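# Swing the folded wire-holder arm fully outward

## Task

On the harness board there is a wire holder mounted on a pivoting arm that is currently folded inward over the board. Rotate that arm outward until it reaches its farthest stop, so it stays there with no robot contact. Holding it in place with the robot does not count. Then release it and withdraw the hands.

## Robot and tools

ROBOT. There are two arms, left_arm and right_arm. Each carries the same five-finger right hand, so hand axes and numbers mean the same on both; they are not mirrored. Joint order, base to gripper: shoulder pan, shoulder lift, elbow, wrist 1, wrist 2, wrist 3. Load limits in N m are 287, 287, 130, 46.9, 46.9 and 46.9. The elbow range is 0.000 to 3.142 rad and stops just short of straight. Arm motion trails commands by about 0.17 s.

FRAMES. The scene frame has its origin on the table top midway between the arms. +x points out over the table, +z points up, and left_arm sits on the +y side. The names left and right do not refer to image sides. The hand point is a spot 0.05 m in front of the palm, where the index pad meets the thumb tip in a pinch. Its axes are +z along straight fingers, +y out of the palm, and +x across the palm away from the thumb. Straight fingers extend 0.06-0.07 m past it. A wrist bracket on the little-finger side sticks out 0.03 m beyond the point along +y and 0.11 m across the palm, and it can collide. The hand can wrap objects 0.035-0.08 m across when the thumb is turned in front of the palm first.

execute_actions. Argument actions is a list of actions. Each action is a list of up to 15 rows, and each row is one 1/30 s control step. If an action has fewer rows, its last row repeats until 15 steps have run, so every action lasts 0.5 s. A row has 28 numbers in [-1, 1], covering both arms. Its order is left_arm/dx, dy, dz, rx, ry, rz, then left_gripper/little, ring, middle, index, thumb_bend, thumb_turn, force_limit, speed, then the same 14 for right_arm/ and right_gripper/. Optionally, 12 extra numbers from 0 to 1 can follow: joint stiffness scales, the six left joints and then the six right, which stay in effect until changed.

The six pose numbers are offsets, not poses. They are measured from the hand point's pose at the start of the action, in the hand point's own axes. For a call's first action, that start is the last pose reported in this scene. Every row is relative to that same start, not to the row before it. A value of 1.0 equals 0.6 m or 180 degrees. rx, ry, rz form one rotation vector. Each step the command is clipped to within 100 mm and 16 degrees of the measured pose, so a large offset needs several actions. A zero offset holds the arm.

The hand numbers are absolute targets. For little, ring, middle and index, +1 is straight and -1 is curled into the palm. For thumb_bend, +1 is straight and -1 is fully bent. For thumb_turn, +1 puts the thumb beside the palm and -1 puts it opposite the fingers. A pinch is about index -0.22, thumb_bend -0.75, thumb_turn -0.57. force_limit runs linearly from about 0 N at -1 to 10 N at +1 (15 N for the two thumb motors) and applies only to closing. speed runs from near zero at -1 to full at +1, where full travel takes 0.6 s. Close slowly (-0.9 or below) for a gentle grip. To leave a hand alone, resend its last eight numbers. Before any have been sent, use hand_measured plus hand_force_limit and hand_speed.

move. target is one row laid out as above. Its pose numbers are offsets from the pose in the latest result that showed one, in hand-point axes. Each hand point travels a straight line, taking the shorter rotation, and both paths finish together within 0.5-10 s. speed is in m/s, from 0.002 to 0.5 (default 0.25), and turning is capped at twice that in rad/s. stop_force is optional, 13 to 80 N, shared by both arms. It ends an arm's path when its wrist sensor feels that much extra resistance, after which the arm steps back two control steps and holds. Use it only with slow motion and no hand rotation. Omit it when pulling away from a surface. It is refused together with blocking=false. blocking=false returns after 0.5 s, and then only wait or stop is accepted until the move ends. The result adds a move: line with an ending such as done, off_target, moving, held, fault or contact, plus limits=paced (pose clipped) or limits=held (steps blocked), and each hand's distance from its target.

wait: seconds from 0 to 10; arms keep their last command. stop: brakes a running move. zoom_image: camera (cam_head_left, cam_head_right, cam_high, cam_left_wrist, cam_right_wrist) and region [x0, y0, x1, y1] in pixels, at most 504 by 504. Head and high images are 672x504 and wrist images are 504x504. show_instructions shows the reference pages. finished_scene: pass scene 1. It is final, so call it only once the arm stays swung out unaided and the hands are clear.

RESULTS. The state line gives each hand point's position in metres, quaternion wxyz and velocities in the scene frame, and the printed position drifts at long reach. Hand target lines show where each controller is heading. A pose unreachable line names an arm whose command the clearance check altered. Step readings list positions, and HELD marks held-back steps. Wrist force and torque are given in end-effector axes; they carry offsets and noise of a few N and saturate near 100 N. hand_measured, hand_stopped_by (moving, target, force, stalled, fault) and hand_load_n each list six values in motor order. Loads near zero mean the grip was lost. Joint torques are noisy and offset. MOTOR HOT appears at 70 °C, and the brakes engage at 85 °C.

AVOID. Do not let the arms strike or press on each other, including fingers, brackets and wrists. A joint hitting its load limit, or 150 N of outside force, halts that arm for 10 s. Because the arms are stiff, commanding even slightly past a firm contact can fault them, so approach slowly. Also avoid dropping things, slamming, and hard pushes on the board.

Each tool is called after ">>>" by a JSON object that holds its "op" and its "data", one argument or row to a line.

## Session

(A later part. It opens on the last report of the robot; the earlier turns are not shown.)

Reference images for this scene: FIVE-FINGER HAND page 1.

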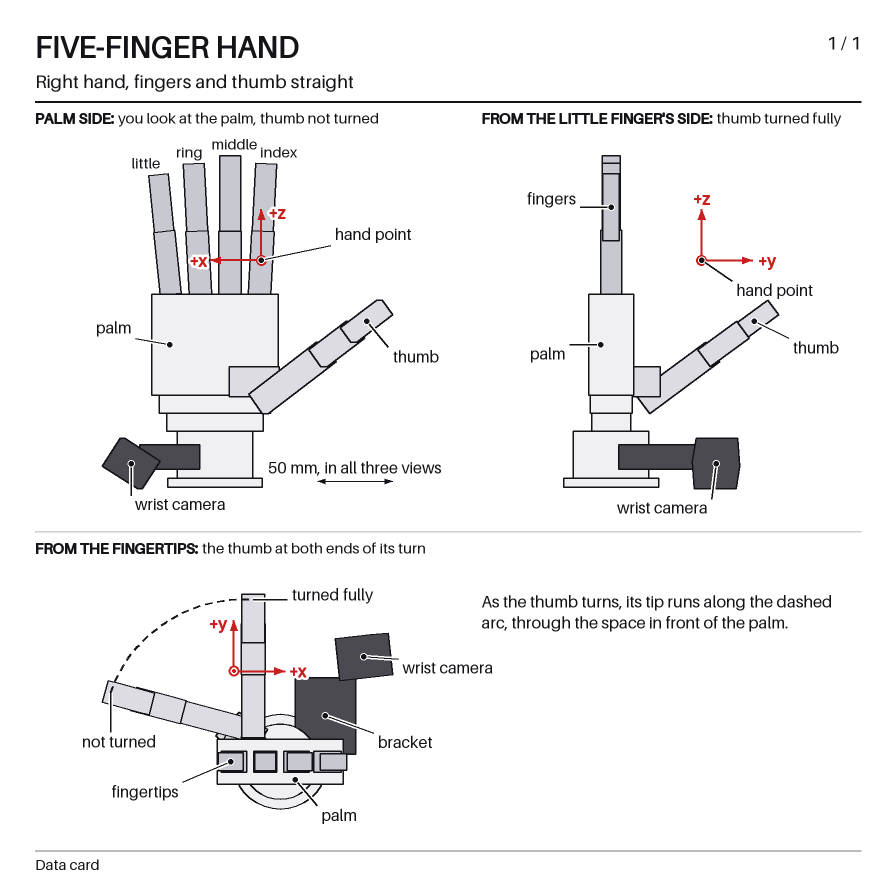

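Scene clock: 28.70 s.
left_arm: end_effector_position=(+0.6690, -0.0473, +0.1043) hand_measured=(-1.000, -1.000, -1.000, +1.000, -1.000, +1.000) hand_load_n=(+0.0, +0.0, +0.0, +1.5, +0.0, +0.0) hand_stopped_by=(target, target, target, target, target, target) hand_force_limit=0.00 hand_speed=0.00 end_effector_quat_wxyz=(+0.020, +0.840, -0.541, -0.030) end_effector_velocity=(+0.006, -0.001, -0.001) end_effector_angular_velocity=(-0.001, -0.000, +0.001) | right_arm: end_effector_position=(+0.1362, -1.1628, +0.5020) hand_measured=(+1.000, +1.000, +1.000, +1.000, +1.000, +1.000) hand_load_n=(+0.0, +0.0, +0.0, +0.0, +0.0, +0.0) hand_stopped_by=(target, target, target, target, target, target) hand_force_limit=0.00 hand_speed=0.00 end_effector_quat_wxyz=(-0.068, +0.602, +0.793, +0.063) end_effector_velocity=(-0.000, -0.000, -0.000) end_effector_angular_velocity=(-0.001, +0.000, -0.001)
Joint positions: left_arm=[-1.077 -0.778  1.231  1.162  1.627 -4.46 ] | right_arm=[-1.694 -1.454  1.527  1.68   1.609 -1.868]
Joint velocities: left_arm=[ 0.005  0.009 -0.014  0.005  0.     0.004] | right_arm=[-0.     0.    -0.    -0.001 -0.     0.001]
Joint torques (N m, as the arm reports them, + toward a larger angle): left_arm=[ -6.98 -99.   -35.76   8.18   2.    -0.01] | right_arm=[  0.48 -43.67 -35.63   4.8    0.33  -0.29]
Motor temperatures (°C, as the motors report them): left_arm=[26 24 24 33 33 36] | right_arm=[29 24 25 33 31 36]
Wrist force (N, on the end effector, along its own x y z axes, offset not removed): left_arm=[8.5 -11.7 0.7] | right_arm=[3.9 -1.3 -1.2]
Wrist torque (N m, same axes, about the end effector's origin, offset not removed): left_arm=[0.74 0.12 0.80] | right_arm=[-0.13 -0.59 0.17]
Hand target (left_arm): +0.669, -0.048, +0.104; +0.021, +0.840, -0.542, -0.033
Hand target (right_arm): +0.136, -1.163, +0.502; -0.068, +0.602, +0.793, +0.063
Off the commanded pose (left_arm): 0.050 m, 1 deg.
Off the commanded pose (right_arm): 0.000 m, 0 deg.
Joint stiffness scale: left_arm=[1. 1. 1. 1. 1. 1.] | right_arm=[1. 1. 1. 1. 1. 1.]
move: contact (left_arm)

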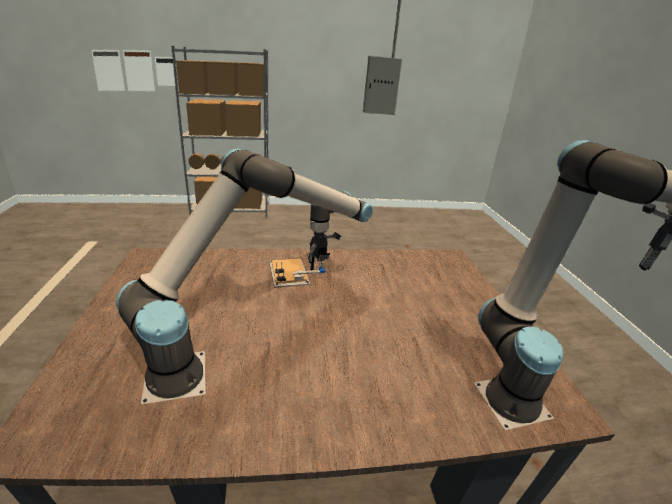

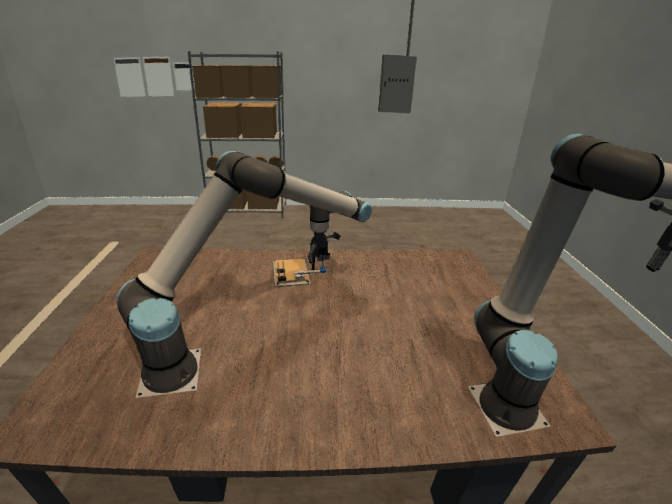

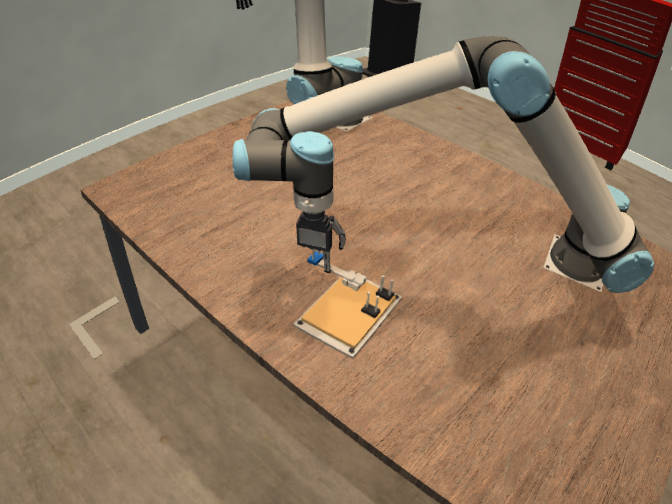

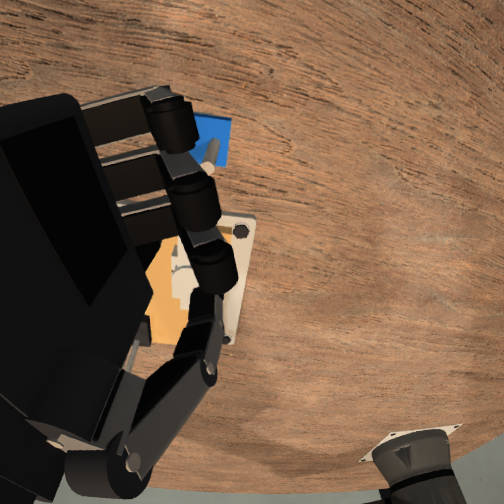

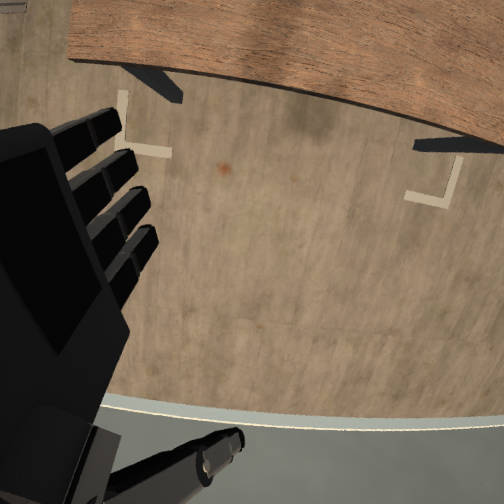

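At 90°, against the stop. Back off along +x (y_h negative) and lift.

>>> {"op": "move", "data": {
  "target": [0.02,-0.045,0,0,0,0,-1,-1,-1,1,-1,1,0,0,0,0,0,0,0,0,1,1,1,1,1,1,0,0],
  "speed": 0.05
}}

>>> {"op": "move", "data": {
  "target": [0,-0.05,-0.3,0,0,0,-1,-1,-1,1,-1,1,0,0,0,0,0,0,0,0,1,1,1,1,1,1,0,0],
  "speed": 0.15
}}

Scene clock: 30.00 s.
left_arm: end_effector_position=(+0.6965, -0.0471, +0.1021) hand_measured=(-1.000, -1.000, -1.000, +1.000, -1.000, +1.000) hand_load_n=(+0.0, +0.0, +0.0, +0.0, +0.0, +0.0) hand_stopped_by=(target, target, target, target, target, target) hand_force_limit=0.00 hand_speed=0.00 end_effector_quat_wxyz=(+0.020, +0.840, -0.541, -0.030) end_effector_velocity=(+0.002, -0.002, +0.004) end_effector_angular_velocity=(-0.003, -0.002, -0.003) | right_arm: end_effector_position=(+0.1362, -1.1628, +0.5020) hand_measured=(+1.000, +1.000, +1.000, +1.000, +1.000, +1.000) hand_load_n=(+0.0, +0.0, +0.0, +0.0, +0.0, +0.0) hand_stopped_by=(target, target, target, target, target, target) hand_force_limit=0.00 hand_speed=0.00 end_effector_quat_wxyz=(-0.068, +0.602, +0.793, +0.063) end_effector_velocity=(-0.000, -0.000, -0.000) end_effector_angular_velocity=(-0.001, +0.001, -0.003)
Joint positions: left_arm=[-1.051 -0.741  1.167  1.191  1.627 -4.434] | right_arm=[-1.694 -1.454  1.527  1.68   1.609 -1.868]
Joint velocities: left_arm=[-0.    -0.    -0.009  0.005  0.     0.003] | right_arm=[-0.    -0.    -0.    -0.001  0.001  0.003]
Joint torques (N m, as the arm reports them, + toward a larger angle): left_arm=[   1.16 -101.43  -38.11    3.7    -0.29    0.08] | right_arm=[ -0.98 -42.21 -34.24   4.2   -0.04  -0.18]
Motor temperatures (°C, as the motors report them): left_arm=[26 24 24 33 33 36] | right_arm=[29 24 25 33 31 36]
Wrist force (N, on the end effector, along its own x y z axes, offset not removed): left_arm=[0.6 -4.0 -1.2] | right_arm=[1.6 -0.1 1.1]
Wrist torque (N m, same axes, about the end effector's origin, offset not removed): left_arm=[-0.52 0.07 0.15] | right_arm=[-0.04 -0.31 0.12]
Hand target (left_arm): +0.698, -0.047, +0.102; +0.020, +0.840, -0.541, -0.030
Hand target (right_arm): +0.136, -1.163, +0.502; -0.068, +0.602, +0.793, +0.063
Off the commanded pose (left_arm): 0.002 m, 0 deg.
Off the commanded pose (right_arm): 0.000 m, 0 deg.
Joint stiffness scale: left_arm=[1. 1. 1. 1. 1. 1.] | right_arm=[1. 1. 1. 1. 1. 1.]
move: done

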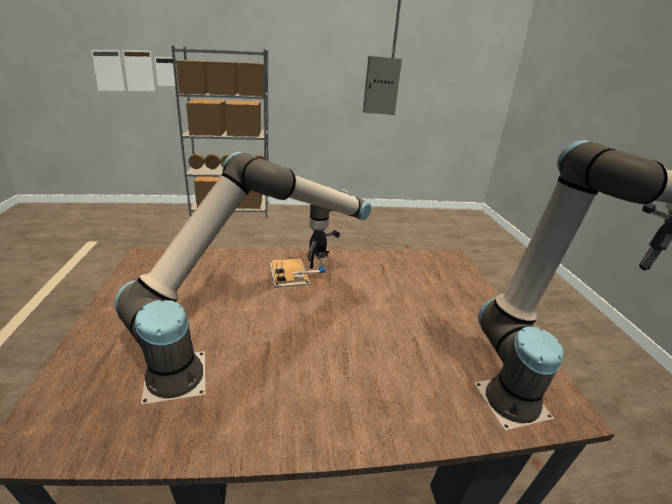

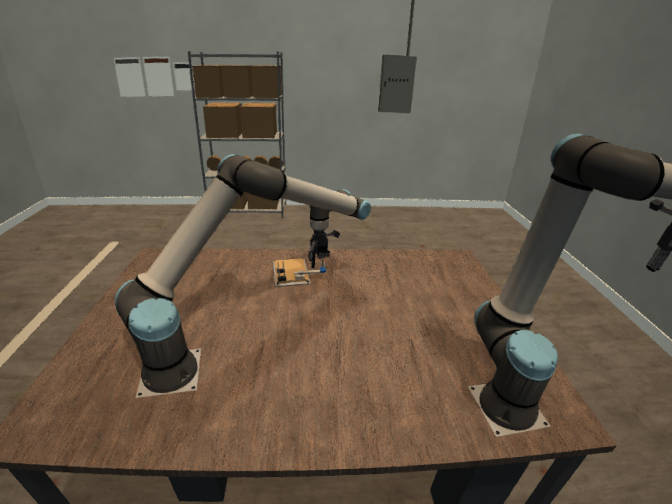

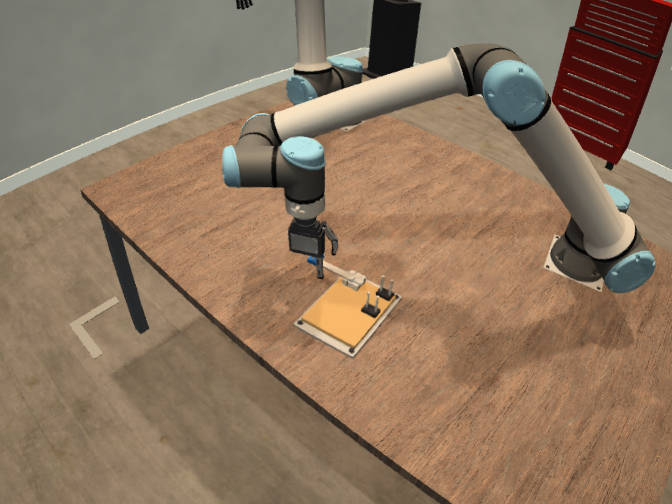

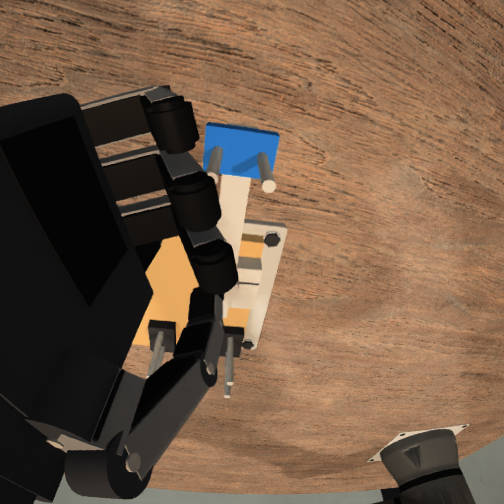

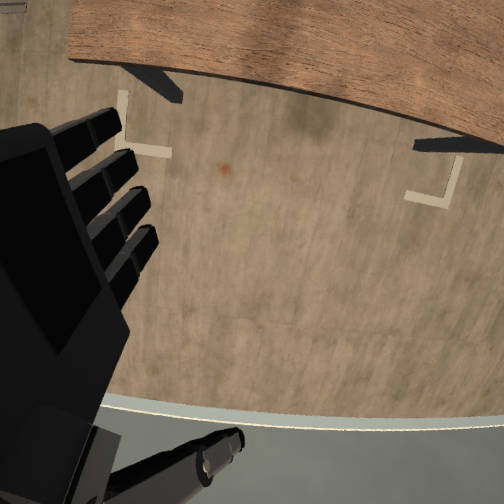

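Scene clock: 31.80 s.
left_arm: end_effector_position=(+0.7348, -0.0348, +0.2802) hand_measured=(-1.000, -1.000, -1.000, +1.000, -1.000, +1.000) hand_load_n=(+0.0, +0.0, +0.0, +0.0, +0.0, +0.0) hand_stopped_by=(target, target, target, target, target, target) hand_force_limit=0.00 hand_speed=0.00 end_effector_quat_wxyz=(+0.021, +0.840, -0.541, -0.030) end_effector_velocity=(+0.000, +0.000, -0.001) end_effector_angular_velocity=(+0.007, +0.008, +0.000) | right_arm: end_effector_position=(+0.1362, -1.1628, +0.5020) hand_measured=(+1.000, +1.000, +1.000, +1.000, +1.000, +1.000) hand_load_n=(+0.0, +0.0, +0.0, +0.0, +0.0, +0.0) hand_stopped_by=(target, target, target, target, target, target) hand_force_limit=0.00 hand_speed=0.00 end_effector_quat_wxyz=(-0.068, +0.602, +0.793, +0.063) end_effector_velocity=(-0.000, -0.000, +0.000) end_effector_angular_velocity=(+0.000, -0.001, -0.001)
Joint positions: left_arm=[-1.008 -0.792  0.935  1.477  1.626 -4.391] | right_arm=[-1.694 -1.454  1.527  1.68   1.609 -1.868]
Joint velocities: left_arm=[ 0.001  0.007 -0.005  0.01   0.001  0.001] | right_arm=[-0.001  0.    -0.     0.    -0.001  0.   ]
Joint torques (N m, as the arm reports them, + toward a larger angle): left_arm=[   0.72 -105.42  -40.23    4.39    0.05   -0.87] | right_arm=[ -0.45 -44.6  -35.52   4.27   0.46  -0.31]
Motor temperatures (°C, as the motors report them): left_arm=[26 24 24 33 33 36] | right_arm=[29 24 25 33 31 36]
Wrist force (N, on the end effector, along its own x y z axes, offset not removed): left_arm=[2.6 -1.3 2.3] | right_arm=[1.3 -0.2 -1.6]
Wrist torque (N m, same axes, about the end effector's origin, offset not removed): left_arm=[-0.36 -0.34 0.28] | right_arm=[0.11 -0.17 0.03]
Hand target (left_arm): +0.737, -0.034, +0.280; +0.020, +0.840, -0.541, -0.030
Hand target (right_arm): +0.136, -1.163, +0.502; -0.068, +0.602, +0.793, +0.063
Off the commanded pose (left_arm): 0.002 m, 0 deg.
Off the commanded pose (right_arm): 0.000 m, 0 deg.
Joint stiffness scale: left_arm=[1. 1. 1. 1. 1. 1.] | right_arm=[1. 1. 1. 1. 1. 1.]
move: done

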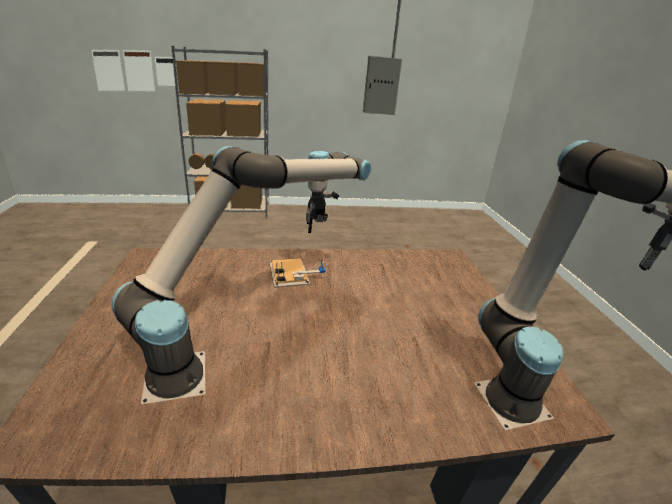

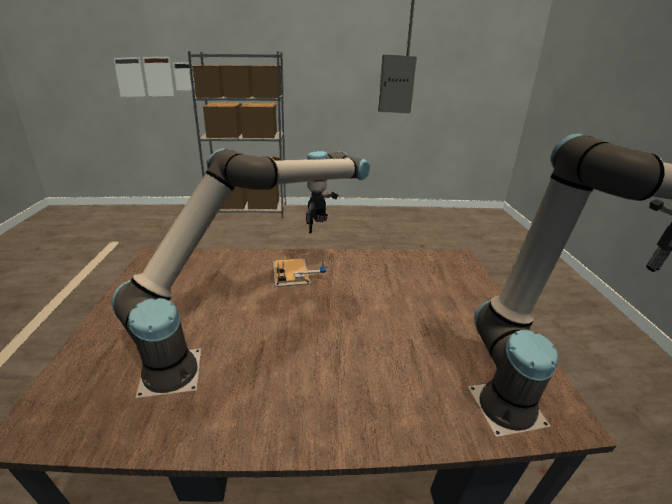

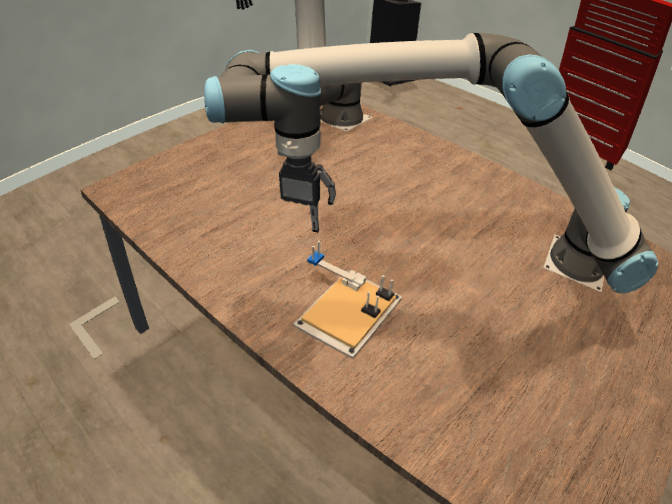

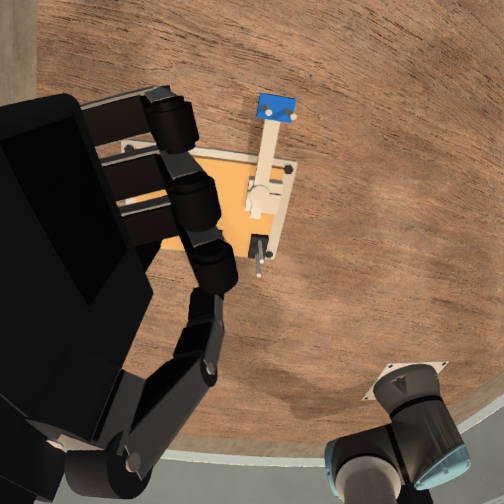

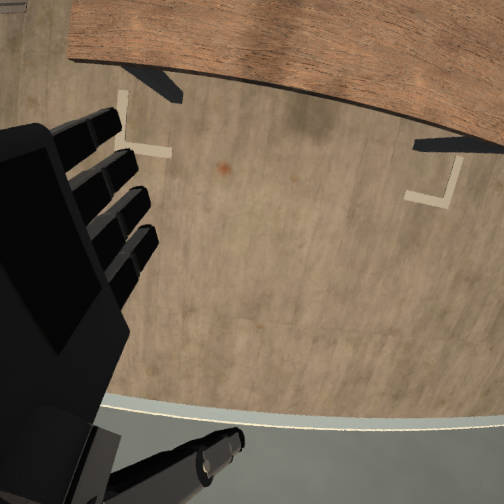

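>>> {"op": "finished_scene", "data": {
  "scene": 2
}}

The scene is finished: the task was done.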